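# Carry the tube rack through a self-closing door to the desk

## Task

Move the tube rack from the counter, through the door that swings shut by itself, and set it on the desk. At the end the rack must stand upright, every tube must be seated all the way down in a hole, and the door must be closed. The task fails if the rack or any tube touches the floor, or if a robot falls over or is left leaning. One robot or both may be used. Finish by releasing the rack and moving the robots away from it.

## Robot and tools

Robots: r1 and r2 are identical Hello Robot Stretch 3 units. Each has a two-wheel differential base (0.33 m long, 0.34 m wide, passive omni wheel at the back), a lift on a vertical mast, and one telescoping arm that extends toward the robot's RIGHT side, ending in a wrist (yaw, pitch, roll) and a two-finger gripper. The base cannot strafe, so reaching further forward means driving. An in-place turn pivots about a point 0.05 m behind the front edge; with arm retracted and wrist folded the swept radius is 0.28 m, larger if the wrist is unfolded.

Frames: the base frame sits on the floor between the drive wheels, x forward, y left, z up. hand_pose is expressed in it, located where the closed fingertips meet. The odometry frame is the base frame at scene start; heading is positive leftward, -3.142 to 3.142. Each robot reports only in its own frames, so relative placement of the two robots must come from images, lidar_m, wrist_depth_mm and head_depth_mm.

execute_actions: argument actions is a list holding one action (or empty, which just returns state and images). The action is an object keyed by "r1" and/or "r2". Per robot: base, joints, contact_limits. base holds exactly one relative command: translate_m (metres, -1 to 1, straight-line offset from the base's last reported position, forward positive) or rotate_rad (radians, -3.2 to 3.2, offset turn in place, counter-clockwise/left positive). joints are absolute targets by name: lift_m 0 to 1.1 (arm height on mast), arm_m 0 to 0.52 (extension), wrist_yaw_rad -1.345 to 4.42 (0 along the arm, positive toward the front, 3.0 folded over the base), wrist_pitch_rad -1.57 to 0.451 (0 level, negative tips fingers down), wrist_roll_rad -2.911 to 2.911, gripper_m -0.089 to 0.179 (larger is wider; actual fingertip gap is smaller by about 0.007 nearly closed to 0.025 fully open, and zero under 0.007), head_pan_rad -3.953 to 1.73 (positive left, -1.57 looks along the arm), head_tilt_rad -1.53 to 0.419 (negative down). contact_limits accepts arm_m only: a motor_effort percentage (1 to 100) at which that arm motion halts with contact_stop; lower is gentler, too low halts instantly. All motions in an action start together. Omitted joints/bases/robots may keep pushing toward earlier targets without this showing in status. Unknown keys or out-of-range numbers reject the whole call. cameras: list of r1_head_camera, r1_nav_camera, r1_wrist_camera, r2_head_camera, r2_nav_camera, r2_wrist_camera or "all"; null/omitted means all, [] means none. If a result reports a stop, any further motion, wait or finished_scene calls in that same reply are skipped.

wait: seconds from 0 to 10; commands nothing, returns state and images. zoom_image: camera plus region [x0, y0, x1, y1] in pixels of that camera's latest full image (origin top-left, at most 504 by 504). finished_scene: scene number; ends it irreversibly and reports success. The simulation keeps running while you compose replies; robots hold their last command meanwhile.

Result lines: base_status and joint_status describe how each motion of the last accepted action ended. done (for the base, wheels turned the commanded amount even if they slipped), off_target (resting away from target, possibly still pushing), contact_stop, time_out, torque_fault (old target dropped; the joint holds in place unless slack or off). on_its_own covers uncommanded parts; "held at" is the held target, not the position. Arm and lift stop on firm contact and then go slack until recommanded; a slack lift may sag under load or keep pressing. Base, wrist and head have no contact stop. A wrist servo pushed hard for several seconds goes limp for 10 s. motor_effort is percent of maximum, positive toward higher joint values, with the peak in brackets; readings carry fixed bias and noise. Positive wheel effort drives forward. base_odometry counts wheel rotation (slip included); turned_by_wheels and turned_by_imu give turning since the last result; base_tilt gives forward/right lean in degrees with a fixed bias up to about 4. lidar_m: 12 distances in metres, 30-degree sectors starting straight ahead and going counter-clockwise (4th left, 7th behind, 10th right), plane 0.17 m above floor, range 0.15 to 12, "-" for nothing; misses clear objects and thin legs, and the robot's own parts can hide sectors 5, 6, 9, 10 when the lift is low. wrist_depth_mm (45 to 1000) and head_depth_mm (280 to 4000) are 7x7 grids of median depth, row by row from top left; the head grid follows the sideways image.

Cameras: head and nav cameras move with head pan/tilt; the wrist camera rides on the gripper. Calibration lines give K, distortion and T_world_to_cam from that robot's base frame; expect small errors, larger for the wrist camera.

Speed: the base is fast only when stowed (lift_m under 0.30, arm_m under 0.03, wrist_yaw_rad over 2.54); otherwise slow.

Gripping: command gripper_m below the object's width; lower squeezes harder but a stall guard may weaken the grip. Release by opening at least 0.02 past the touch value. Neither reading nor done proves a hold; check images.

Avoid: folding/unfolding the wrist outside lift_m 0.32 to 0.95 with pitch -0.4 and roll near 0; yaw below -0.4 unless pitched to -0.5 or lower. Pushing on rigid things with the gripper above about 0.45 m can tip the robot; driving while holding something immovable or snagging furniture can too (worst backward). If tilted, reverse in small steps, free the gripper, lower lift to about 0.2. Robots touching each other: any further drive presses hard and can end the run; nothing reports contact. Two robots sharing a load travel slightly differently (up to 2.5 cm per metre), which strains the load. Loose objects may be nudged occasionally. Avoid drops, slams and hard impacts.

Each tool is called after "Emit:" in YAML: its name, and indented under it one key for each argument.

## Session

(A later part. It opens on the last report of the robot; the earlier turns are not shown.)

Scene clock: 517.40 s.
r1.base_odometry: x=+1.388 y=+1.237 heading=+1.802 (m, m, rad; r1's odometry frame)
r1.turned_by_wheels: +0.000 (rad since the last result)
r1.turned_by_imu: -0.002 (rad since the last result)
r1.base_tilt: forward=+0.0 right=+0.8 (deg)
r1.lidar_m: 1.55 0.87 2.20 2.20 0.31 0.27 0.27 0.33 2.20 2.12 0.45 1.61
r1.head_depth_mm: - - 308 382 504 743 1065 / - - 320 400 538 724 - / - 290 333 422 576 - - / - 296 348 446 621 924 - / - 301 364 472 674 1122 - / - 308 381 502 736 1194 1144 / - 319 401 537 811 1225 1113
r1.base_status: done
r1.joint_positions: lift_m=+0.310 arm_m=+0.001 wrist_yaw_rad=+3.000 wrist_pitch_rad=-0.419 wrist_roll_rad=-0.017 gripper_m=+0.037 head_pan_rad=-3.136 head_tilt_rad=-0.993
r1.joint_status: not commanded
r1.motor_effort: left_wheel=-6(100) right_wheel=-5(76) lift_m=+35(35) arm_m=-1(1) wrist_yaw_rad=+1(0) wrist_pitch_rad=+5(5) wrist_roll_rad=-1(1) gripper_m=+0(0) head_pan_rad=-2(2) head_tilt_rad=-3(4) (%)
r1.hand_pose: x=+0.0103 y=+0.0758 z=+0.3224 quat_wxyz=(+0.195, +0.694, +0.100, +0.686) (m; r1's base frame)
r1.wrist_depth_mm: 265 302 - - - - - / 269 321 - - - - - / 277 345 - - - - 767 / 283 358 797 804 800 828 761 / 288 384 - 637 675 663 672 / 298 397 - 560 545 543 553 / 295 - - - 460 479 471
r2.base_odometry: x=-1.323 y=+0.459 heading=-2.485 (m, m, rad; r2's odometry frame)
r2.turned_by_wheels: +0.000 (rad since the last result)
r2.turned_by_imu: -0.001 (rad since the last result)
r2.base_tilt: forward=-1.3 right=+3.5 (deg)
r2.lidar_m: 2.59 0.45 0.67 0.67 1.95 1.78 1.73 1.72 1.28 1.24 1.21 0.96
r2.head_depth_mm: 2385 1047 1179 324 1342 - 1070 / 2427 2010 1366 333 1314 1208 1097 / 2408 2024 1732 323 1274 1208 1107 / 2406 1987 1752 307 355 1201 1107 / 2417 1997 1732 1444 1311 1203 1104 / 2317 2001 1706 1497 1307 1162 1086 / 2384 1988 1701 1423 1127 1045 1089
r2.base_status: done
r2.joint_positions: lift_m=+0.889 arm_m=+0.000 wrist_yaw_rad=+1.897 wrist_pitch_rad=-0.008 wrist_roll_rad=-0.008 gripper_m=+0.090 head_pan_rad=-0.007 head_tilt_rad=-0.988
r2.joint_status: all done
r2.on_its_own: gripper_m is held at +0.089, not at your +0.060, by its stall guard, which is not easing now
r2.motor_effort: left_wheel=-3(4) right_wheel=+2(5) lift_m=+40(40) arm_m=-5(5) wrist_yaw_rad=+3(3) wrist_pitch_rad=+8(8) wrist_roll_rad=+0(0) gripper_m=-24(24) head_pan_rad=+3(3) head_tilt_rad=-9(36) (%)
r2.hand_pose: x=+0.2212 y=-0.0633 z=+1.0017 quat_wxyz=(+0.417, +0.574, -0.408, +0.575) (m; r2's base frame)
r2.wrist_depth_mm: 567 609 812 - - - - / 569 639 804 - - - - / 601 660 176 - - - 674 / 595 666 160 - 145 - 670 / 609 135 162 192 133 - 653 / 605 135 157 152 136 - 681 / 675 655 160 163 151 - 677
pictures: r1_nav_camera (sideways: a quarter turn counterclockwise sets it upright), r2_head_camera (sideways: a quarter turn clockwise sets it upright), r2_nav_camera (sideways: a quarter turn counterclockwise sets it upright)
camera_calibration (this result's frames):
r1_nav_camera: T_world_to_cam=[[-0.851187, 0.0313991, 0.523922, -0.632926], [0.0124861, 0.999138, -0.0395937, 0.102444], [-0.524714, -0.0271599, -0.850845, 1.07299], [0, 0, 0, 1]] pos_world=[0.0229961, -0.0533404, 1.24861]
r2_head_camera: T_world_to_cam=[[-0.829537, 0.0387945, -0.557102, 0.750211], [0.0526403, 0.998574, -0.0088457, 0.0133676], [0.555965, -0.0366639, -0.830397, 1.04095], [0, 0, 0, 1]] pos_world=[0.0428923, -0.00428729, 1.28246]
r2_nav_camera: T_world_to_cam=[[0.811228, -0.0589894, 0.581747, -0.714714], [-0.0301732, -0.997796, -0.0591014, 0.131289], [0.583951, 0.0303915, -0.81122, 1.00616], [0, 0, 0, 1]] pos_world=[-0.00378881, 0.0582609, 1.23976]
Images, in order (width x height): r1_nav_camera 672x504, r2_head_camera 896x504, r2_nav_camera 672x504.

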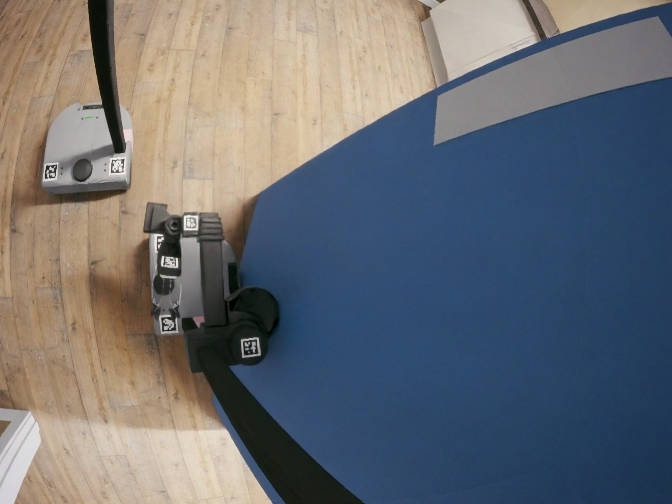

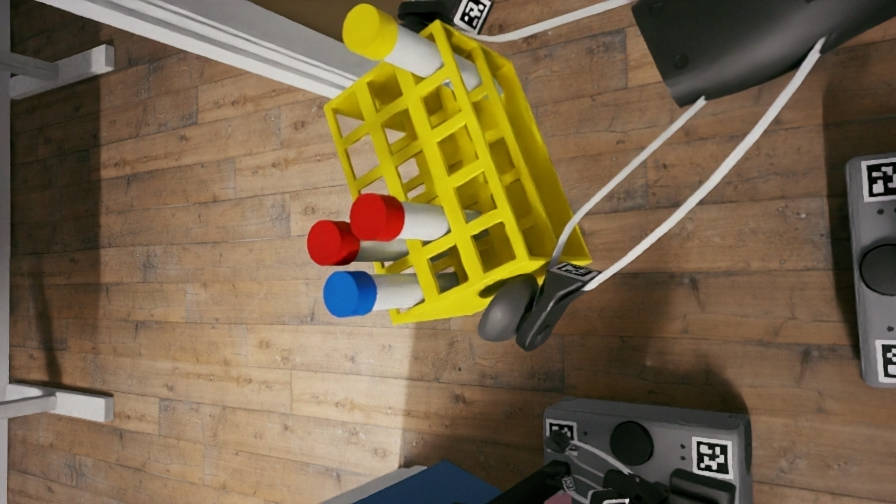

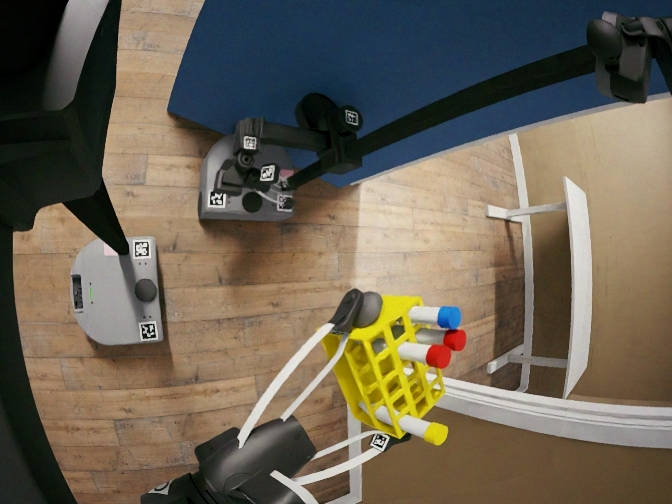

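Emit:
execute_actions:
  actions:
    - {"r2":{"base":{"translate_m":0.55}}}
  cameras: ["r1_nav_camera","r2_nav_camera"]

Scene clock: 533.90 s.
r1.base_odometry: x=+1.388 y=+1.237 heading=+1.802 (m, m, rad; r1's odometry frame)
r1.turned_by_wheels: +0.000 (rad since the last result)
r1.turned_by_imu: -0.002 (rad since the last result)
r1.base_tilt: forward=-0.1 right=+0.8 (deg)
r1.lidar_m: 1.55 0.15 2.20 2.19 0.31 0.27 0.27 0.33 2.21 2.13 2.20 1.61
r1.head_depth_mm: - - 308 382 503 739 1061 / - - 320 401 538 723 - / - 290 333 422 576 - - / - 296 348 445 622 921 - / - 301 363 473 674 1121 - / - 308 381 502 735 1191 1143 / - 319 400 536 815 1227 1110
r1.base_status: not commanded
r1.joint_positions: lift_m=+0.310 arm_m=+0.001 wrist_yaw_rad=+3.000 wrist_pitch_rad=-0.419 wrist_roll_rad=-0.017 gripper_m=+0.037 head_pan_rad=-3.136 head_tilt_rad=-0.993
r1.joint_status: not commanded
r1.motor_effort: left_wheel=-7(6) right_wheel=-5(5) lift_m=+35(35) arm_m=-1(1) wrist_yaw_rad=+0(0) wrist_pitch_rad=+5(5) wrist_roll_rad=-1(1) gripper_m=+1(1) head_pan_rad=-2(2) head_tilt_rad=-4(4) (%)
r1.hand_pose: x=+0.0103 y=+0.0758 z=+0.3224 quat_wxyz=(+0.195, +0.694, +0.100, +0.686) (m; r1's base frame)
r1.wrist_depth_mm: 262 302 - - - - 145 / 269 320 - - - - 146 / 275 340 - - - - 147 / 286 360 798 817 810 790 159 / 292 384 - 650 691 215 180 / 295 401 - 546 359 216 335 / 293 - - - 383 238 301
r2.base_odometry: x=-1.759 y=+0.124 heading=-2.485 (m, m, rad; r2's odometry frame)
r2.turned_by_wheels: +0.000 (rad since the last result)
r2.turned_by_imu: -0.001 (rad since the last result)
r2.base_tilt: forward=-1.4 right=+3.5 (deg)
r2.lidar_m: 2.05 0.62 0.49 0.33 0.59 2.34 2.27 1.74 1.30 1.17 0.53 0.61
r2.head_depth_mm: 2230 2018 1780 319 1237 - 1070 / 2281 2041 1725 334 1324 1209 1102 / 2275 2027 1731 323 1281 1203 1113 / 2245 2006 1751 307 355 1203 1103 / 2250 2002 1724 1447 1315 1199 1105 / 2202 1979 1704 1490 1329 1194 1093 / 2248 1961 1715 1490 1329 1194 1088
r2.base_status: done
r2.joint_positions: lift_m=+0.889 arm_m=+0.000 wrist_yaw_rad=+1.897 wrist_pitch_rad=-0.008 wrist_roll_rad=-0.008 gripper_m=+0.090 head_pan_rad=-0.007 head_tilt_rad=-0.988
r2.joint_status: not commanded
r2.on_its_own: gripper_m is held at +0.089, not at your +0.060, by its stall guard, which is not easing now
r2.motor_effort: left_wheel=-3(3) right_wheel=+2(5) lift_m=+41(40) arm_m=-5(6) wrist_yaw_rad=+2(3) wrist_pitch_rad=+8(8) wrist_roll_rad=+0(0) gripper_m=-24(24) head_pan_rad=+3(2) head_tilt_rad=-8(9) (%)
r2.hand_pose: x=+0.2212 y=-0.0633 z=+1.0017 quat_wxyz=(+0.417, +0.574, -0.408, +0.575) (m; r2's base frame)
r2.wrist_depth_mm: 483 - - - - - - / 485 - - - - - - / 486 - 176 - - - - / 493 - 160 - 145 - - / 507 135 162 192 136 - - / 499 136 156 152 137 - - / 540 615 160 162 151 - -
pictures: r1_nav_camera (sideways: a quarter turn counterclockwise sets it upright), r2_nav_camera (sideways: a quarter turn counterclockwise sets it upright)
camera_calibration (this result's frames):
r1_nav_camera: T_world_to_cam=[[-0.851187, 0.0313991, 0.523922, -0.632926], [0.0124861, 0.999138, -0.0395937, 0.102444], [-0.524714, -0.0271599, -0.850845, 1.07299], [0, 0, 0, 1]] pos_world=[0.0229962, -0.0533404, 1.24861]
r2_nav_camera: T_world_to_cam=[[0.811321, -0.05899, 0.581617, -0.714545], [-0.0301825, -0.997796, -0.0590977, 0.131285], [0.583821, 0.0303925, -0.811313, 1.00628], [0, 0, 0, 1]] pos_world=[-0.00379879, 0.058261, 1.23976]
Images, in order (width x height): r1_nav_camera 672x504, r2_nav_camera 672x504.

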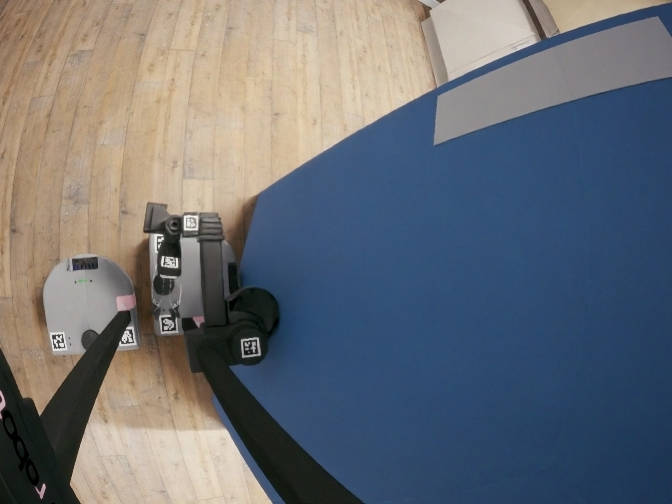

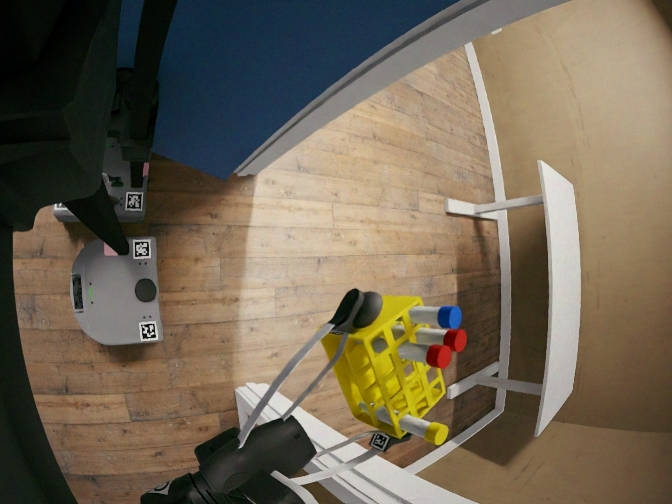

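Emit:
execute_actions:
  actions:
    - {"r2":{"base":{"translate_m":1.0},"joints":{"head_tilt_rad":-0.7}}}
  cameras: ["r2_head_camera","r2_nav_camera","r2_wrist_camera"]

Scene clock: 559.63 s.
r1.base_odometry: x=+1.388 y=+1.237 heading=+1.802 (m, m, rad; r1's odometry frame)
r1.turned_by_wheels: +0.000 (rad since the last result)
r1.turned_by_imu: -0.003 (rad since the last result)
r1.base_tilt: forward=+0.0 right=+0.8 (deg)
r1.lidar_m: 1.55 0.86 2.20 1.09 0.31 0.27 0.27 0.33 2.20 2.12 2.20 1.61
r1.head_depth_mm: - - 309 381 503 741 1062 / - - 320 400 537 726 - / - 290 333 423 576 - - / - 296 348 446 620 925 - / - 300 363 473 675 1120 - / - 308 381 503 738 1190 1144 / - 319 400 536 815 1225 1112
r1.base_status: not commanded
r1.joint_positions: lift_m=+0.310 arm_m=+0.001 wrist_yaw_rad=+3.000 wrist_pitch_rad=-0.419 wrist_roll_rad=-0.017 gripper_m=+0.037 head_pan_rad=-3.136 head_tilt_rad=-0.993
r1.joint_status: not commanded
r1.motor_effort: left_wheel=-7(6) right_wheel=-5(5) lift_m=+35(35) arm_m=-1(1) wrist_yaw_rad=+0(1) wrist_pitch_rad=+5(5) wrist_roll_rad=-1(1) gripper_m=+0(1) head_pan_rad=-2(1) head_tilt_rad=-4(4) (%)
r1.hand_pose: x=+0.0103 y=+0.0758 z=+0.3224 quat_wxyz=(+0.195, +0.694, +0.100, +0.686) (m; r1's base frame)
r1.wrist_depth_mm: 266 300 - - - - - / 272 321 - - - - - / 277 338 - - - - 748 / 281 357 790 809 819 816 749 / 290 384 - 647 684 653 670 / 298 397 - 548 536 545 547 / 296 - - - 466 475 471
r2.base_odometry: x=-2.551 y=-0.487 heading=-2.485 (m, m, rad; r2's odometry frame)
r2.turned_by_wheels: +0.000 (rad since the last result)
r2.turned_by_imu: -0.001 (rad since the last result)
r2.base_tilt: forward=-1.4 right=+3.5 (deg)
r2.lidar_m: 1.47 1.07 2.16 1.89 0.75 0.68 1.15 0.70 0.80 1.29 1.35 1.30
r2.head_depth_mm: 1250 1385 1119 923 1614 346 1160 / 1251 1390 1124 925 352 332 1164 / 1243 1376 1116 924 355 304 1136 / 1239 1372 1114 921 304 308 1119 / 1231 1365 1111 922 1541 1345 1154 / 1234 1363 1110 919 1536 1331 1157 / 1221 1351 1106 918 1523 1310 1153
r2.base_status: done
r2.joint_positions: lift_m=+0.889 arm_m=+0.000 wrist_yaw_rad=+1.897 wrist_pitch_rad=-0.008 wrist_roll_rad=-0.008 gripper_m=+0.090 head_pan_rad=-0.007 head_tilt_rad=-0.705
r2.joint_status: all done
r2.on_its_own: gripper_m is held at +0.089, not at your +0.060, by its stall guard, which is not easing now
r2.motor_effort: left_wheel=-3(5) right_wheel=+2(5) lift_m=+40(40) arm_m=-5(6) wrist_yaw_rad=+2(2) wrist_pitch_rad=+8(8) wrist_roll_rad=+0(0) gripper_m=-24(24) head_pan_rad=+5(2) head_tilt_rad=+3(34) (%)
r2.hand_pose: x=+0.2212 y=-0.0632 z=+1.0017 quat_wxyz=(+0.417, +0.574, -0.408, +0.575) (m; r2's base frame)
r2.wrist_depth_mm: - - - - - - - / - - - - - - - / - - 177 - - - - / - - 160 - 145 - - / - 135 162 193 136 944 - / - 136 157 153 137 - 692 / - - 161 163 151 - 550
pictures: r2_head_camera (sideways: a quarter turn clockwise sets it upright), r2_nav_camera (sideways: a quarter turn counterclockwise sets it upright), r2_wrist_camera
camera_calibration (this result's frames):
r2_head_camera: T_world_to_cam=[[-0.641055, 0.0374263, -0.766582, 1.02203], [0.0532009, 0.998575, 0.00426345, -0.00370162], [0.765649, -0.0380497, -0.642133, 0.794845], [0, 0, 0, 1]] pos_world=[0.0467995, -0.00431068, 1.29388]
r2_nav_camera: T_world_to_cam=[[0.616591, -0.0575808, 0.785175, -0.978621], [-0.0126605, -0.997918, -0.06324, 0.136593], [0.787182, 0.0290525, -0.616036, 0.751074], [0, 0, 0, 1]] pos_world=[0.0139065, 0.0581387, 1.23972]
r2_wrist_camera: T_world_to_cam=[[0.29969, -0.953278, 0.0380442, -0.172001], [-0.175272, -0.0942126, -0.980002, 1.046], [0.937798, 0.287029, -0.195318, 0.16659], [0, 0, 0, 1]] pos_world=[0.0786542, -0.113234, 1.06417]
Images, in order (width x height): r2_head_camera 896x504, r2_nav_camera 672x504, r2_wrist_camera 644x364.

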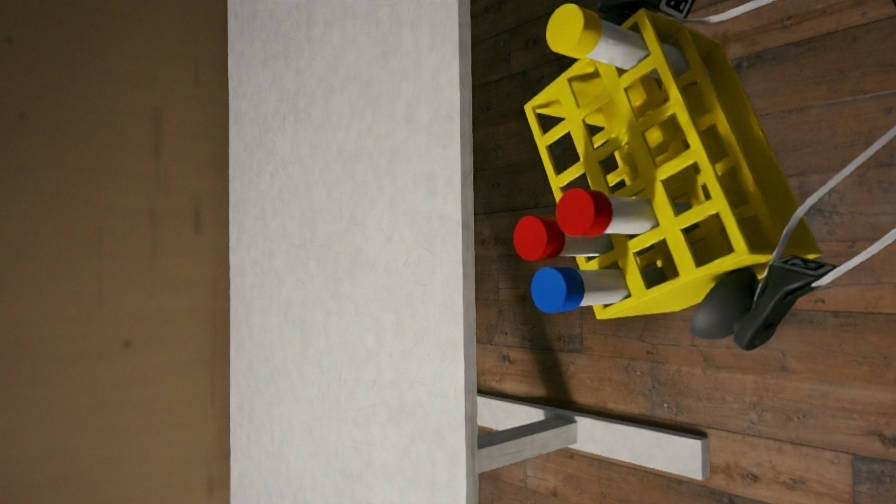

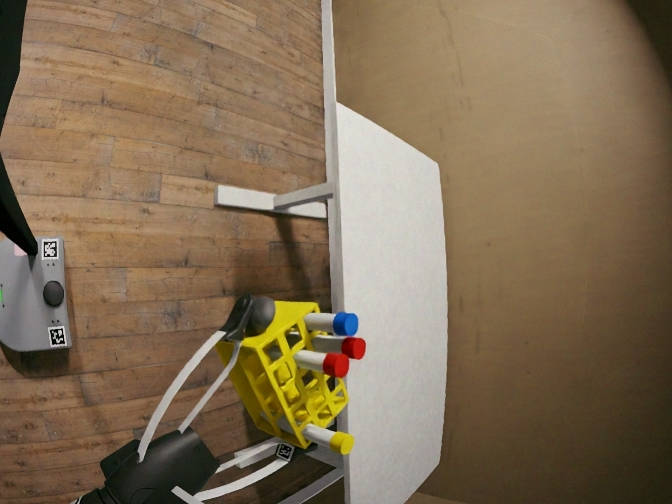

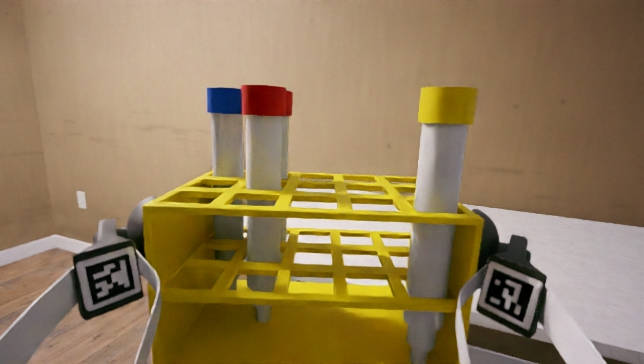

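Emit:
execute_actions:
  actions:
    - {"r1":{"base":{"rotate_rad":0.3}},"r2":{"base":{"rotate_rad":1.57},"joints":{"wrist_yaw_rad":-0.06,"lift_m":0.72,"head_pan_rad":-1.5,"head_tilt_rad":-0.6}}}
  cameras: ["r2_wrist_camera"]

Emit:
execute_actions:
  actions:
    - {"r1":{"base":{"translate_m":0.4}},"r2":{"joints":{"arm_m":0.45}}}
  cameras: ["r1_nav_camera","r2_head_camera","r2_wrist_camera"]

Scene clock: 582.10 s.
r1.base_odometry: x=+1.388 y=+1.237 heading=+2.102 (m, m, rad; r1's odometry frame)
r1.turned_by_wheels: +0.300 (rad since the last result)
r1.turned_by_imu: +0.301 (rad since the last result)
r1.base_tilt: forward=+0.0 right=+0.9 (deg)
r1.lidar_m: 0.96 0.86 1.07 0.35 0.27 0.26 0.28 0.40 2.13 2.13 1.77 1.56
r1.head_depth_mm: - - 302 361 456 622 1041 / - 287 322 396 514 659 - / - 298 349 438 587 - - / - 313 382 491 685 1055 - / 293 339 422 559 828 1206 - / 305 370 471 647 1304 1222 1140 / 329 404 532 1492 1369 1228 1114
r1.base_status: done
r1.joint_positions: lift_m=+0.310 arm_m=+0.001 wrist_yaw_rad=+3.000 wrist_pitch_rad=-0.419 wrist_roll_rad=-0.017 gripper_m=+0.037 head_pan_rad=-3.136 head_tilt_rad=-0.993
r1.joint_status: not commanded
r1.motor_effort: left_wheel=-9(13) right_wheel=+0(7) lift_m=+35(35) arm_m=-1(1) wrist_yaw_rad=-1(1) wrist_pitch_rad=+5(5) wrist_roll_rad=-1(1) gripper_m=+1(0) head_pan_rad=-2(2) head_tilt_rad=-3(4) (%)
r1.hand_pose: x=+0.0103 y=+0.0758 z=+0.3224 quat_wxyz=(+0.195, +0.694, +0.100, +0.686) (m; r1's base frame)
r1.wrist_depth_mm: 222 247 379 - - - - / 230 262 406 - - - - / 240 280 442 992 - - - / 248 300 485 737 808 816 849 / 261 319 - 651 665 661 664 / 274 341 - 550 546 547 557 / 279 - - - 468 469 479
r2.base_odometry: x=-2.551 y=-0.487 heading=-0.915 (m, m, rad; r2's odometry frame)
r2.turned_by_wheels: +1.570 (rad since the last result)
r2.turned_by_imu: +1.559 (rad since the last result)
r2.base_tilt: forward=-1.4 right=+3.5 (deg)
r2.lidar_m: 1.85 0.75 0.68 1.15 0.70 0.80 1.29 1.35 1.30 1.47 1.07 2.16
r2.head_depth_mm: 1207 1339 1364 983 1613 1417 1209 / 1215 1359 1365 989 1618 1345 1204 / 1224 1346 1359 984 852 593 - / 1228 1364 1362 985 568 1313 1205 / 1225 1368 1356 981 1653 1414 1201 / 1246 1384 1362 984 1523 1385 1204 / 1246 1385 1494 978 1673 1406 1202
r2.base_status: done
r2.joint_positions: lift_m=+0.721 arm_m=+0.000 wrist_yaw_rad=-0.057 wrist_pitch_rad=-0.008 wrist_roll_rad=-0.008 gripper_m=+0.090 head_pan_rad=-1.493 head_tilt_rad=-0.606
r2.joint_status: all done
r2.on_its_own: gripper_m is held at +0.089, not at your +0.060, by its stall guard, which is not easing now
r2.motor_effort: left_wheel=-2(6) right_wheel=+2(4) lift_m=+10(29) arm_m=-5(5) wrist_yaw_rad=-2(3) wrist_pitch_rad=+8(8) wrist_roll_rad=+0(0) gripper_m=-24(24) head_pan_rad=-4(48) head_tilt_rad=+4(21) (%)
r2.hand_pose: x=-0.0361 y=-0.4009 z=+0.8331 quat_wxyz=(+0.710, -0.017, -0.704, -0.024) (m; r2's base frame)
r2.wrist_depth_mm: - - - - - - - / - - - - - - - / - - 176 - - - - / - 716 160 611 145 857 916 / 461 134 162 191 135 495 502 / - 136 156 152 136 - 886 / - - 161 162 151 - 886
pictures: r2_wrist_camera
camera_calibration (this result's frames):
r2_wrist_camera: T_world_to_cam=[[-0.996152, 0.0789489, 0.038045, -0.0433125], [-0.021752, 0.197797, -0.980002, 0.926506], [-0.0848952, -0.977059, -0.195319, -0.0718899], [0, 0, 0, 1]] pos_world=[-0.0290956, -0.250081, 0.895583]
Images, in order (width x height): r2_wrist_camera 644x364.

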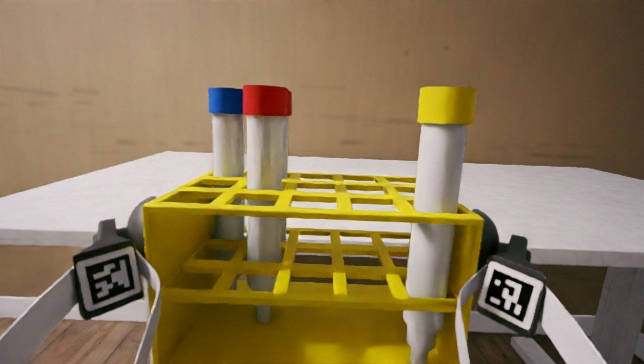

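Scene clock: 587.60 s.
r1.base_odometry: x=+1.186 y=+1.582 heading=+2.102 (m, m, rad; r1's odometry frame)
r1.turned_by_wheels: +0.000 (rad since the last result)
r1.turned_by_imu: -0.001 (rad since the last result)
r1.base_tilt: forward=-0.1 right=+0.7 (deg)
r1.lidar_m: 0.74 0.50 2.19 0.91 0.48 0.31 0.28 0.28 0.34 2.23 1.33 1.17
r1.head_depth_mm: - 306 377 496 726 1182 1078 / - 302 365 476 683 1010 - / - 298 354 456 643 - - / - 293 343 439 610 872 - / - 290 333 423 577 882 - / - 286 323 407 551 849 1140 / - - 315 393 526 790 1113
r1.base_status: done
r1.joint_positions: lift_m=+0.310 arm_m=+0.001 wrist_yaw_rad=+3.000 wrist_pitch_rad=-0.419 wrist_roll_rad=-0.017 gripper_m=+0.037 head_pan_rad=-3.136 head_tilt_rad=-0.994
r1.joint_status: not commanded
r1.on_its_own: left_wheel is at rest, and its effort (-19) is outside its rest range (-18 to +18)
r1.motor_effort: left_wheel=-19(40) right_wheel=-9(20) lift_m=+35(35) arm_m=-1(2) wrist_yaw_rad=-1(1) wrist_pitch_rad=+5(5) wrist_roll_rad=-1(1) gripper_m=+0(0) head_pan_rad=-2(2) head_tilt_rad=-3(4) (%)
r1.hand_pose: x=+0.0103 y=+0.0758 z=+0.3224 quat_wxyz=(+0.195, +0.694, +0.100, +0.686) (m; r1's base frame)
r1.wrist_depth_mm: 480 - - - - - - / 464 674 - - - - - / 454 708 - - 995 - 485 / 440 721 799 810 800 820 457 / 418 611 - 656 691 652 478 / 410 532 - 548 544 557 509 / 386 - - - 466 471 475
r2.base_odometry: x=-2.551 y=-0.487 heading=-0.915 (m, m, rad; r2's odometry frame)
r2.turned_by_wheels: +0.000 (rad since the last result)
r2.turned_by_imu: -0.001 (rad since the last result)
r2.base_tilt: forward=-1.4 right=+3.5 (deg)
r2.lidar_m: 1.86 0.75 0.68 0.92 0.70 0.80 1.29 1.36 1.30 1.47 1.07 2.17
r2.head_depth_mm: 1213 1347 1363 980 1615 1455 - / 1218 1348 1359 1023 1620 1401 1212 / 1221 1354 1355 - 1656 1406 1199 / 1227 1365 1351 946 1664 1410 1208 / 1235 1372 1347 977 1660 1413 1203 / 1240 1379 1355 979 1529 1377 1202 / 1247 1379 1475 976 1665 1411 1200
r2.base_status: not commanded
r2.joint_positions: lift_m=+0.721 arm_m=+0.450 wrist_yaw_rad=-0.059 wrist_pitch_rad=-0.008 wrist_roll_rad=-0.008 gripper_m=+0.090 head_pan_rad=-1.493 head_tilt_rad=-0.606
r2.joint_status: all done
r2.on_its_own: gripper_m is held at +0.089, not at your +0.060, by its stall guard, which is not easing now
r2.motor_effort: left_wheel=-2(3) right_wheel=+2(2) lift_m=+10(11) arm_m=+6(6) wrist_yaw_rad=-1(2) wrist_pitch_rad=+8(8) wrist_roll_rad=+0(0) gripper_m=-24(24) head_pan_rad=-4(3) head_tilt_rad=+4(4) (%)
r2.hand_pose: x=-0.0364 y=-0.8502 z=+0.8331 quat_wxyz=(+0.710, -0.017, -0.704, -0.024) (m; r2's base frame)
r2.wrist_depth_mm: 695 708 716 704 714 711 719 / 730 743 732 722 719 736 732 / 745 747 177 757 743 762 783 / 754 698 160 600 145 780 774 / 420 135 162 191 136 480 500 / 323 136 157 152 136 - 352 / 234 234 160 163 150 250 268
pictures: r1_nav_camera (sideways: a quarter turn counterclockwise sets it upright), r2_head_camera (sideways: a quarter turn clockwise sets it upright), r2_wrist_camera
camera_calibration (this result's frames):
r1_nav_camera: T_world_to_cam=[[-0.851709, 0.0314133, 0.523073, -0.631816], [0.0125459, 0.999138, -0.0395754, 0.10242], [-0.523865, -0.0271444, -0.851369, 1.07367], [0, 0, 0, 1]] pos_world=[0.0230482, -0.0533405, 1.24863]
r2_head_camera: T_world_to_cam=[[-0.0107486, 0.563575, -0.825995, 1.09563], [0.99945, 0.031969, 0.00880663, -0.0153893], [0.0313694, -0.825446, -0.563609, 0.697172], [0, 0, 0, 1]] pos_world=[0.00528748, -0.0415009, 1.29805]
r2_wrist_camera: T_world_to_cam=[[-0.996048, 0.0802527, 0.0380451, -0.00706579], [-0.0214931, 0.197825, -0.980002, 1.01539], [-0.0861741, -0.976947, -0.195319, -0.510813], [0, 0, 0, 1]] pos_world=[-0.0292328, -0.699341, 0.895583]
Images, in order (width x height): r1_nav_camera 672x504, r2_head_camera 896x504, r2_wrist_camera 644x364.

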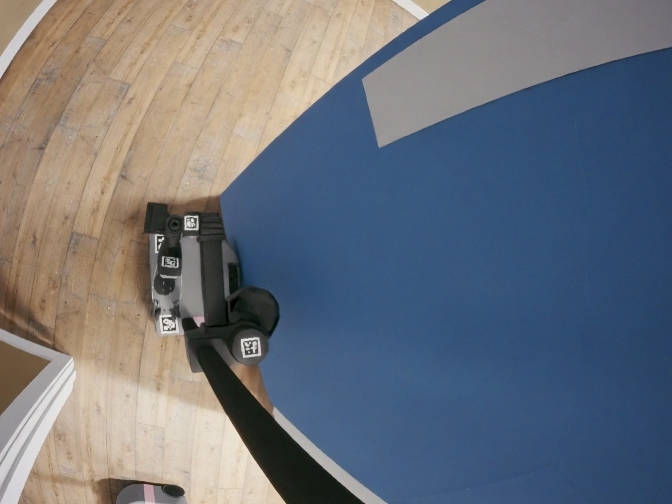

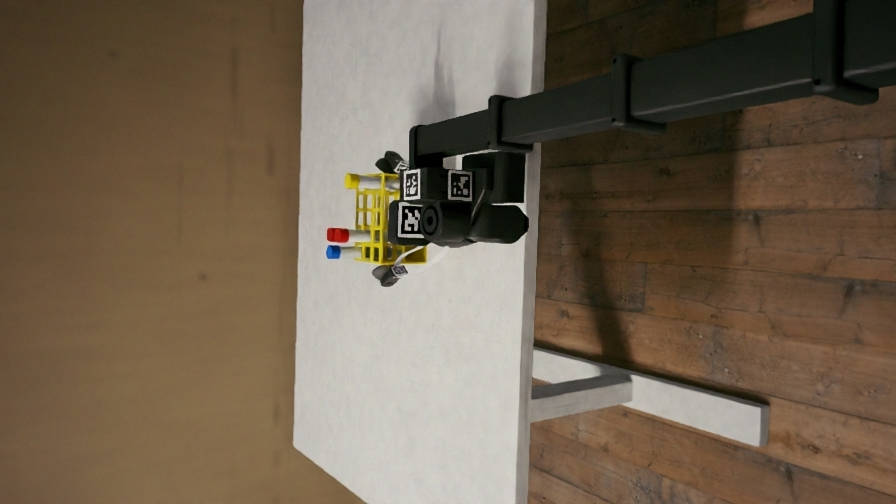

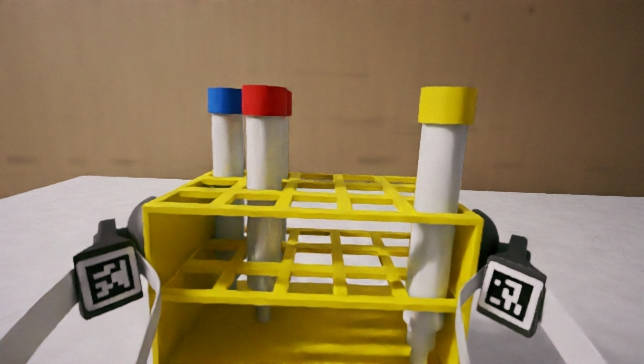

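Emit:
execute_actions:
  actions:
    - {"r1":{"base":{"translate_m":0.2}},"r2":{"joints":{"lift_m":0.662}}}
  cameras: ["r2_head_camera","r2_wrist_camera"]

Scene clock: 599.47 s.
r1.base_odometry: x=+1.084 y=+1.754 heading=+2.102 (m, m, rad; r1's odometry frame)
r1.turned_by_wheels: +0.000 (rad since the last result)
r1.turned_by_imu: -0.001 (rad since the last result)
r1.base_tilt: forward=+0.0 right=+0.8 (deg)
r1.lidar_m: 0.63 0.36 0.35 0.88 0.83 0.36 0.27 0.27 0.28 1.86 1.11 0.98
r1.head_depth_mm: 313 383 493 691 1159 1215 1078 / 300 354 445 601 922 1254 - / 289 329 407 532 772 - - / - 307 374 477 661 931 - / - 295 346 434 578 843 - / - 287 322 396 515 735 1112 / - - 302 363 463 637 1112
r1.base_status: done
r1.joint_positions: lift_m=+0.310 arm_m=+0.001 wrist_yaw_rad=+3.000 wrist_pitch_rad=-0.419 wrist_roll_rad=-0.017 gripper_m=+0.037 head_pan_rad=-3.136 head_tilt_rad=-0.994
r1.joint_status: not commanded
r1.on_its_own: left_wheel is at rest, and its effort (-22) is outside its rest range (-18 to +18)
r1.motor_effort: left_wheel=-22(23) right_wheel=-2(5) lift_m=+34(35) arm_m=-1(1) wrist_yaw_rad=-1(0) wrist_pitch_rad=+5(5) wrist_roll_rad=-1(1) gripper_m=+0(0) head_pan_rad=-2(2) head_tilt_rad=-3(3) (%)
r1.hand_pose: x=+0.0103 y=+0.0758 z=+0.3224 quat_wxyz=(+0.195, +0.694, +0.100, +0.686) (m; r1's base frame)
r1.wrist_depth_mm: - - - - - 345 286 / - - - - - 351 315 / 985 - - 983 - 354 338 / 723 785 798 784 820 385 369 / 617 629 - 654 657 425 407 / 532 537 - 552 513 462 439 / 468 - - - 468 472 458
r2.base_odometry: x=-2.551 y=-0.487 heading=-0.915 (m, m, rad; r2's odometry frame)
r2.turned_by_wheels: +0.000 (rad since the last result)
r2.turned_by_imu: -0.001 (rad since the last result)
r2.base_tilt: forward=-1.4 right=+3.6 (deg)
r2.lidar_m: 1.86 0.75 0.68 0.87 0.70 0.80 1.29 1.35 1.31 1.47 1.07 2.17
r2.head_depth_mm: 1205 1346 1360 984 1626 1411 1227 / 1215 1350 1360 987 1611 - 1205 / 1217 1354 1356 984 1641 1409 1205 / 1231 1363 1356 963 1661 1417 1204 / 1237 1363 1352 982 1671 1406 1206 / 1238 1368 1362 982 1519 1381 1198 / 1247 1377 1476 982 1671 1409 1206
r2.base_status: not commanded
r2.joint_positions: lift_m=+0.663 arm_m=+0.450 wrist_yaw_rad=-0.059 wrist_pitch_rad=-0.009 wrist_roll_rad=-0.008 gripper_m=+0.090 head_pan_rad=-1.493 head_tilt_rad=-0.606
r2.joint_status: all done
r2.on_its_own: gripper_m is held at +0.089, not at your +0.060, by its stall guard, which is not easing now
r2.motor_effort: left_wheel=-2(2) right_wheel=+2(2) lift_m=+10(17) arm_m=+6(5) wrist_yaw_rad=-1(1) wrist_pitch_rad=+8(8) wrist_roll_rad=+0(0) gripper_m=-24(24) head_pan_rad=-3(2) head_tilt_rad=+4(4) (%)
r2.hand_pose: x=-0.0364 y=-0.8502 z=+0.7751 quat_wxyz=(+0.710, -0.017, -0.704, -0.024) (m; r2's base frame)
r2.wrist_depth_mm: 712 715 714 703 701 709 710 / 722 721 718 740 713 719 735 / 760 743 176 769 750 746 761 / 449 470 159 401 145 569 602 / 286 134 162 193 136 327 337 / 218 136 157 152 137 - 234 / 156 157 161 163 151 168 179
pictures: r2_head_camera (sideways: a quarter turn clockwise sets it upright), r2_wrist_camera
camera_calibration (this result's frames):
r2_head_camera: T_world_to_cam=[[-0.0107486, 0.563575, -0.825995, 1.09563], [0.99945, 0.031969, 0.00880663, -0.0153893], [0.0313694, -0.825446, -0.563609, 0.697172], [0, 0, 0, 1]] pos_world=[0.00528748, -0.0415009, 1.29805]
r2_wrist_camera: T_world_to_cam=[[-0.996048, 0.0802506, 0.0380463, -0.00486169], [-0.02149, 0.197878, -0.979991, 0.958586], [-0.0861734, -0.976936, -0.195372, -0.522092], [0, 0, 0, 1]] pos_world=[-0.0292329, -0.699343, 0.837588]
Images, in order (width x height): r2_head_camera 896x504, r2_wrist_camera 644x364.

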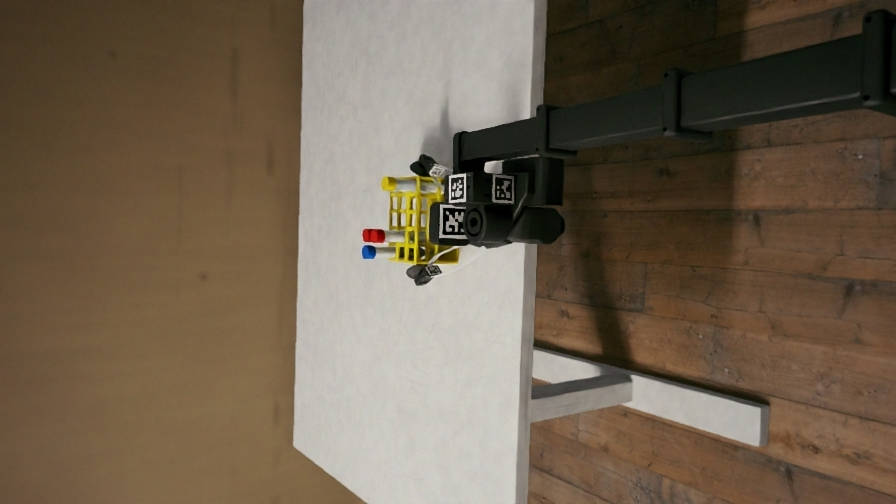

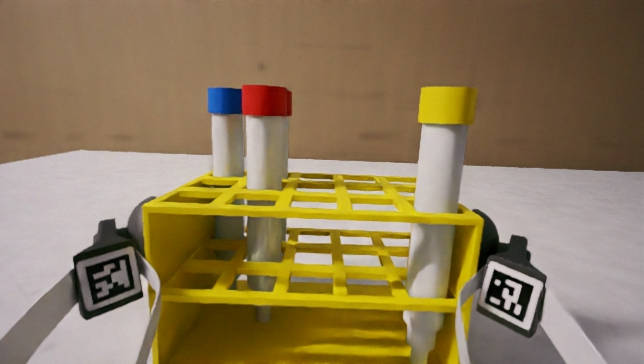

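Emit:
execute_actions:
  actions:
    - {"r1":{"base":{"rotate_rad":-0.12}},"r2":{"joints":{"lift_m":0.658}}}
  cameras: []

Emit:
execute_actions:
  actions:
    - {"r1":{"base":{"translate_m":0.15}},"r2":{"joints":{"gripper_m":0.179}}}
  cameras: ["r1_nav_camera","r2_wrist_camera"]

Scene clock: 607.80 s.
r1.base_odometry: x=+1.084 y=+1.754 heading=+1.982 (m, m, rad; r1's odometry frame)
r1.turned_by_wheels: -0.120 (rad since the last result)
r1.turned_by_imu: -0.121 (rad since the last result)
r1.base_tilt: forward=+0.0 right=+0.8 (deg)
r1.lidar_m: 0.79 0.41 0.34 0.88 2.74 0.40 0.28 0.26 0.27 2.29 1.19 0.98
r1.head_depth_mm: 357 444 584 860 1312 1220 1077 / 327 398 506 699 1123 1257 - / 303 359 446 589 866 - - / 288 328 399 508 703 995 - / - 304 360 448 592 843 - / - 289 329 400 511 708 955 / - - 305 362 450 596 1099
r1.base_status: done
r1.joint_positions: lift_m=+0.310 arm_m=+0.001 wrist_yaw_rad=+3.000 wrist_pitch_rad=-0.419 wrist_roll_rad=-0.017 gripper_m=+0.037 head_pan_rad=-3.136 head_tilt_rad=-0.994
r1.joint_status: not commanded
r1.motor_effort: left_wheel=-10(11) right_wheel=-12(14) lift_m=+34(34) arm_m=-1(1) wrist_yaw_rad=+0(1) wrist_pitch_rad=+5(5) wrist_roll_rad=-1(1) gripper_m=+0(0) head_pan_rad=-1(1) head_tilt_rad=-3(3) (%)
r1.hand_pose: x=+0.0103 y=+0.0758 z=+0.3224 quat_wxyz=(+0.195, +0.694, +0.100, +0.686) (m; r1's base frame)
r1.wrist_depth_mm: - - - - - 315 314 / - - 906 - - 339 342 / - - 955 - - 370 372 / 783 797 800 816 734 415 407 / 640 636 - 656 486 466 449 / 533 538 - 545 508 509 489 / 458 - - - 465 473 467
r2.base_odometry: x=-2.551 y=-0.487 heading=-0.915 (m, m, rad; r2's odometry frame)
r2.turned_by_wheels: +0.000 (rad since the last result)
r2.turned_by_imu: -0.001 (rad since the last result)
r2.base_tilt: forward=-1.3 right=+3.5 (deg)
r2.lidar_m: 1.85 0.75 0.68 0.86 0.70 0.80 1.29 1.36 1.30 1.47 1.07 2.17
r2.head_depth_mm: 1210 1343 1359 980 1621 1415 1232 / 1212 1345 1366 980 1619 - 1205 / 1223 1359 1359 963 1633 1415 1205 / 1229 1363 1352 957 1666 1415 1205 / 1236 1368 1356 982 1667 1412 1200 / 1244 1371 1362 984 1521 1371 1201 / 1248 1384 1479 982 1668 1421 1207
r2.base_status: not commanded
r2.joint_positions: lift_m=+0.659 arm_m=+0.450 wrist_yaw_rad=-0.059 wrist_pitch_rad=-0.002 wrist_roll_rad=-0.008 gripper_m=+0.090 head_pan_rad=-1.493 head_tilt_rad=-0.606
r2.joint_status: all done
r2.on_its_own: gripper_m is held at +0.089, not at your +0.060, by its stall guard, which is not easing now
r2.motor_effort: left_wheel=-2(2) right_wheel=+2(2) lift_m=+10(4) arm_m=+6(5) wrist_yaw_rad=-1(1) wrist_pitch_rad=+6(8) wrist_roll_rad=-1(0) gripper_m=-24(24) head_pan_rad=-3(3) head_tilt_rad=+4(4) (%)
r2.hand_pose: x=-0.0364 y=-0.8504 z=+0.7729 quat_wxyz=(+0.710, -0.020, -0.704, -0.022) (m; r2's base frame)
r2.wrist_depth_mm: 690 692 708 710 704 700 722 / 732 740 731 729 727 723 733 / 747 747 175 766 751 763 767 / 451 469 160 181 145 575 598 / 283 135 161 192 136 326 335 / 212 135 162 152 135 - 231 / 153 153 159 163 149 165 177
pictures: none
No camera images: the call's "cameras" was empty. Leave "cameras" out to get every camera's image.

Scene clock: 610.27 s.
r1.base_odometry: x=+1.024 y=+1.892 heading=+1.981 (m, m, rad; r1's odometry frame)
r1.turned_by_wheels: +0.000 (rad since the last result)
r1.turned_by_imu: +0.000 (rad since the last result)
r1.base_tilt: forward=-0.1 right=+0.7 (deg)
r1.lidar_m: 0.72 0.37 0.29 0.29 0.91 0.48 0.29 0.25 2.34 1.97 1.01 0.83
r1.head_depth_mm: 444 566 783 1263 1361 1215 1081 / 387 478 622 894 1318 1264 - / 344 413 516 691 1041 - - / 309 363 442 565 778 1070 - / 291 325 386 476 619 862 - / - 298 341 410 514 759 1144 / - - 307 361 441 1227 1113
r1.base_status: done
r1.joint_positions: lift_m=+0.310 arm_m=+0.001 wrist_yaw_rad=+3.000 wrist_pitch_rad=-0.419 wrist_roll_rad=-0.017 gripper_m=+0.037 head_pan_rad=-3.136 head_tilt_rad=-0.994
r1.joint_status: not commanded
r1.motor_effort: left_wheel=-16(16) right_wheel=-2(6) lift_m=+35(34) arm_m=-2(1) wrist_yaw_rad=+0(1) wrist_pitch_rad=+5(5) wrist_roll_rad=-1(1) gripper_m=+0(1) head_pan_rad=-1(1) head_tilt_rad=-4(3) (%)
r1.hand_pose: x=+0.0103 y=+0.0758 z=+0.3224 quat_wxyz=(+0.195, +0.694, +0.100, +0.686) (m; r1's base frame)
r1.wrist_depth_mm: - - - - 301 297 292 / - - 982 - 327 323 317 / - - 941 961 363 359 343 / 766 792 818 455 400 388 378 / 628 645 - 461 445 438 418 / 537 536 - 529 484 465 452 / 457 - - - 462 475 474
r2.base_odometry: x=-2.551 y=-0.487 heading=-0.915 (m, m, rad; r2's odometry frame)
r2.turned_by_wheels: +0.000 (rad since the last result)
r2.turned_by_imu: -0.001 (rad since the last result)
r2.base_tilt: forward=-1.4 right=+3.5 (deg)
r2.lidar_m: 1.86 0.75 0.68 0.81 0.70 0.80 1.29 1.35 1.30 1.47 1.07 2.16
r2.head_depth_mm: 1210 1347 1362 984 1613 1418 1233 / 1215 1344 1361 983 1617 - 1206 / 1220 1352 1363 961 1618 1414 1199 / 1230 1355 1354 954 1666 1422 1207 / 1234 1365 1359 985 1673 1412 1193 / 1241 1384 1352 981 1518 1378 1206 / 1245 1381 1473 978 1660 1412 1206
r2.base_status: not commanded
r2.joint_positions: lift_m=+0.659 arm_m=+0.450 wrist_yaw_rad=-0.059 wrist_pitch_rad=-0.002 wrist_roll_rad=-0.008 gripper_m=+0.179 head_pan_rad=-1.493 head_tilt_rad=-0.606
r2.joint_status: all done
r2.motor_effort: left_wheel=-3(2) right_wheel=+2(2) lift_m=+9(9) arm_m=+5(5) wrist_yaw_rad=-1(1) wrist_pitch_rad=+6(6) wrist_roll_rad=-1(0) gripper_m=+0(97) head_pan_rad=-3(4) head_tilt_rad=+4(4) (%)
r2.hand_pose: x=-0.0364 y=-0.8504 z=+0.7730 quat_wxyz=(+0.710, -0.020, -0.704, -0.022) (m; r2's base frame)
r2.wrist_depth_mm: 704 727 698 706 701 706 715 / 729 731 727 718 735 720 728 / 757 743 175 745 747 746 756 / 453 466 159 181 144 573 626 / 303 147 161 192 133 310 338 / - 148 162 152 136 211 233 / 159 151 159 161 151 166 171
pictures: r1_nav_camera (sideways: a quarter turn counterclockwise sets it upright), r2_wrist_camera
camera_calibration (this result's frames):
r1_nav_camera: T_world_to_cam=[[-0.851709, 0.0314131, 0.523073, -0.631816], [0.0125456, 0.999138, -0.0395754, 0.10242], [-0.523865, -0.0271445, -0.851368, 1.07367], [0, 0, 0, 1]] pos_world=[0.0230482, -0.0533405, 1.24863]
r2_wrist_camera: T_world_to_cam=[[-0.996033, 0.0805162, 0.0378927, -0.00443015], [-0.0218881, 0.191067, -0.981333, 0.951721], [-0.0862533, -0.978269, -0.188547, -0.529105], [0, 0, 0, 1]] pos_world=[-0.0292183, -0.699094, 0.834362]
Images, in order (width x height): r1_nav_camera 672x504, r2_wrist_camera 644x364.

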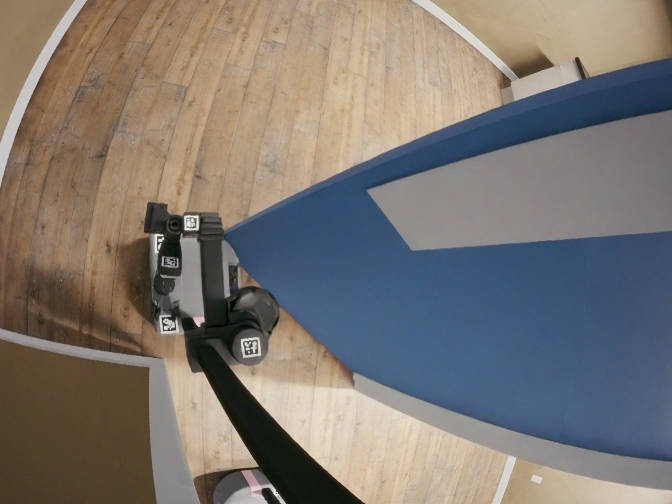

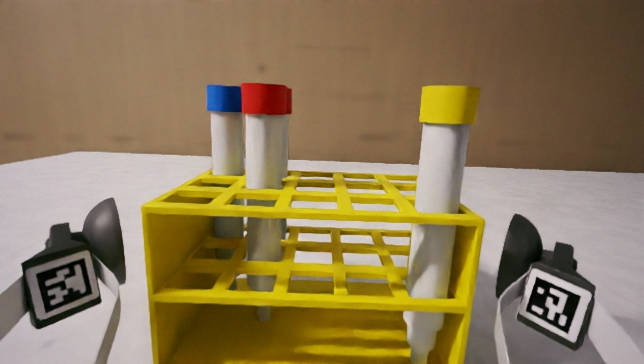

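Emit:
execute_actions:
  actions:
    - {"r1":{"base":{"translate_m":0.36},"joints":{"head_tilt_rad":-0.7}},"r2":{"joints":{"arm_m":0.08}}}
  cameras: ["r1_nav_camera","r1_head_camera","r2_wrist_camera","r2_head_camera"]

Scene clock: 619.67 s.
r1.base_odometry: x=+0.881 y=+2.222 heading=+1.982 (m, m, rad; r1's odometry frame)
r1.turned_by_wheels: +0.000 (rad since the last result)
r1.turned_by_imu: +0.000 (rad since the last result)
r1.base_tilt: forward=-0.1 right=+0.8 (deg)
r1.lidar_m: 0.47 0.30 0.24 0.24 0.27 0.40 2.71 2.92 2.40 1.12 0.58 0.48
r1.head_depth_mm: 1789 1610 1455 1232 840 824 817 / 2780 3098 2520 2019 1629 1376 1168 / 2789 3100 2634 2010 1633 1383 1195 / 2420 2606 2627 2032 1645 1382 1194 / 2447 2653 2647 2043 1660 1391 1197 / 2469 2707 2663 2030 1657 1395 1203 / 2508 2746 2653 2046 1654 1391 1202
r1.base_status: done
r1.joint_positions: lift_m=+0.310 arm_m=+0.001 wrist_yaw_rad=+3.000 wrist_pitch_rad=-0.419 wrist_roll_rad=-0.017 gripper_m=+0.037 head_pan_rad=-3.136 head_tilt_rad=-0.704
r1.joint_status: all done
r1.motor_effort: left_wheel=+3(9) right_wheel=-1(2) lift_m=+34(34) arm_m=-1(1) wrist_yaw_rad=+0(1) wrist_pitch_rad=+5(5) wrist_roll_rad=-1(1) gripper_m=+0(0) head_pan_rad=-1(2) head_tilt_rad=+3(29) (%)
r1.hand_pose: x=+0.0103 y=+0.0758 z=+0.3224 quat_wxyz=(+0.195, +0.694, +0.100, +0.686) (m; r1's base frame)
r1.wrist_depth_mm: 279 275 262 259 249 245 237 / 305 299 287 280 275 265 258 / 335 332 314 306 300 288 280 / 369 375 348 341 328 321 308 / 415 419 - 374 359 353 341 / 438 454 - 421 409 402 382 / 440 - - - 444 431 409
r2.base_odometry: x=-2.551 y=-0.487 heading=-0.915 (m, m, rad; r2's odometry frame)
r2.turned_by_wheels: +0.000 (rad since the last result)
r2.turned_by_imu: -0.002 (rad since the last result)
r2.base_tilt: forward=-1.4 right=+3.5 (deg)
r2.lidar_m: 1.86 0.75 0.67 0.66 0.70 0.80 1.29 1.36 1.30 1.47 1.07 2.16
r2.head_depth_mm: 1205 1342 1363 984 1628 1414 1230 / 1216 1343 1362 983 1622 1415 - / 1220 1359 1360 948 1616 1442 - / 1229 1366 1357 951 1659 1456 1197 / 1231 1370 1365 981 1663 1418 1203 / 1237 1376 1359 980 1523 1369 1204 / 1245 1385 1481 982 1662 1410 1209
r2.base_status: not commanded
r2.joint_positions: lift_m=+0.659 arm_m=+0.080 wrist_yaw_rad=-0.059 wrist_pitch_rad=-0.002 wrist_roll_rad=-0.008 gripper_m=+0.179 head_pan_rad=-1.493 head_tilt_rad=-0.606
r2.joint_status: all done
r2.motor_effort: left_wheel=-2(2) right_wheel=+2(1) lift_m=+9(9) arm_m=-5(4) wrist_yaw_rad=+0(1) wrist_pitch_rad=+6(6) wrist_roll_rad=+0(0) gripper_m=+0(0) head_pan_rad=-3(4) head_tilt_rad=+4(4) (%)
r2.hand_pose: x=-0.0365 y=-0.4811 z=+0.7730 quat_wxyz=(+0.710, -0.020, -0.704, -0.022) (m; r2's base frame)
r2.wrist_depth_mm: - - - - - - - / - - - - - - - / - - - 932 - - - / 452 482 495 485 557 584 625 / - 713 362 365 384 379 372 / - - - - - - - / - - - - - - -
pictures: r1_head_camera (sideways: a quarter turn clockwise sets it upright), r1_nav_camera (sideways: a quarter turn counterclockwise sets it upright), r2_head_camera (sideways: a quarter turn clockwise sets it upright), r2_wrist_camera
camera_calibration (this result's frames):
r1_head_camera: T_world_to_cam=[[0.629372, -0.0148239, -0.776963, 1.02848], [-0.00743086, -0.999887, 0.0130579, -0.0157173], [-0.777069, -0.00244476, -0.629411, 0.778584], [0, 0, 0, 1]] pos_world=[-0.0424015, 0.00143415, 1.28935]
r1_nav_camera: T_world_to_cam=[[-0.666342, 0.0324874, 0.744938, -0.922032], [0.000450159, 0.999068, -0.0431675, 0.107186], [-0.745646, -0.028429, -0.665736, 0.833634], [0, 0, 0, 1]] pos_world=[0.00715921, -0.0534325, 1.24646]
r2_head_camera: T_world_to_cam=[[-0.0107448, 0.563526, -0.826029, 1.09568], [0.99945, 0.0319695, 0.00880937, -0.0153929], [0.031372, -0.82548, -0.563559, 0.697108], [0, 0, 0, 1]] pos_world=[0.0052875, -0.0415012, 1.29806]
r2_wrist_camera: T_world_to_cam=[[-0.996019, 0.0806809, 0.0378927, -0.0341241], [-0.0218566, 0.191071, -0.981333, 0.881168], [-0.086415, -0.978255, -0.188547, -0.167871], [0, 0, 0, 1]] pos_world=[-0.0292355, -0.329833, 0.834361]
Images, in order (width x height): r1_head_camera 896x504, r1_nav_camera 672x504, r2_head_camera 896x504, r2_wrist_camera 644x364.

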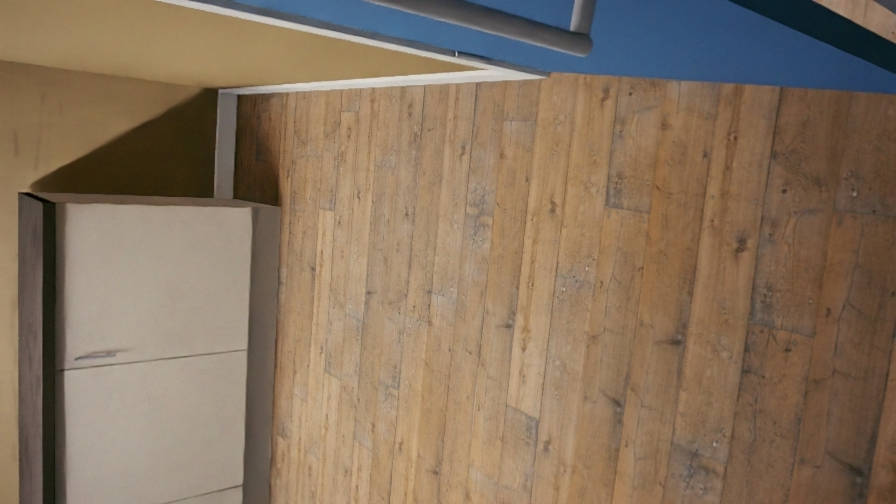

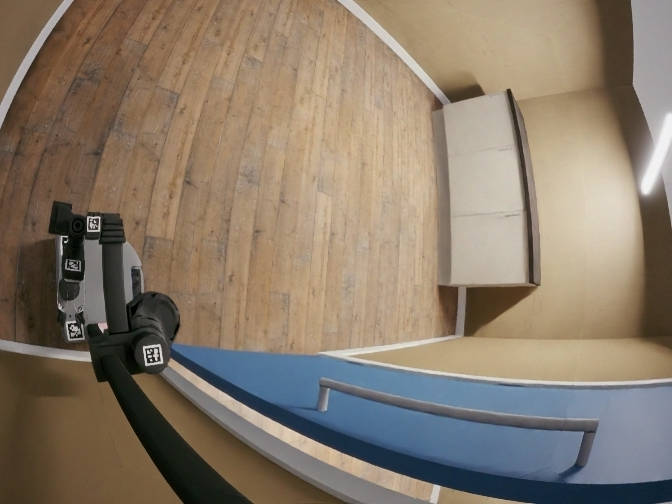

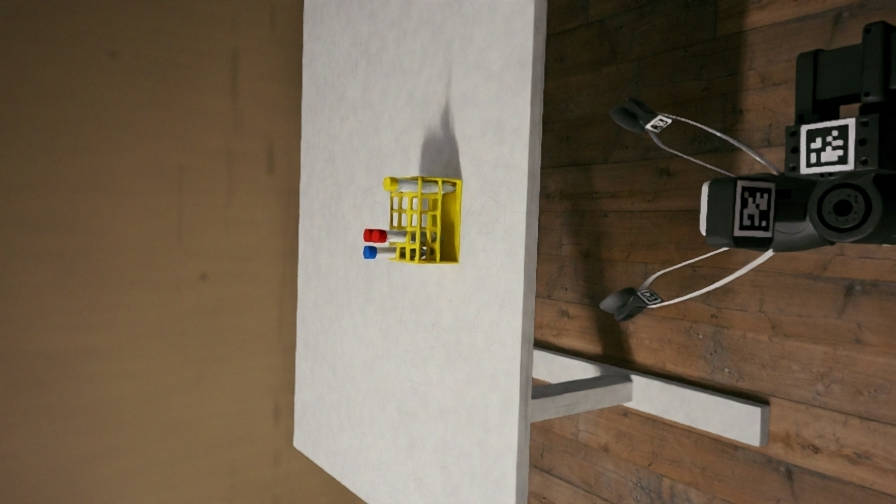

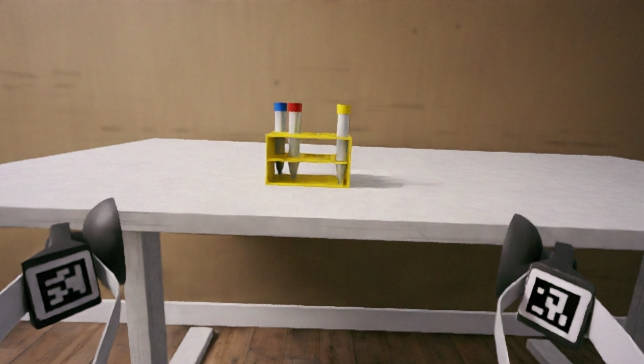

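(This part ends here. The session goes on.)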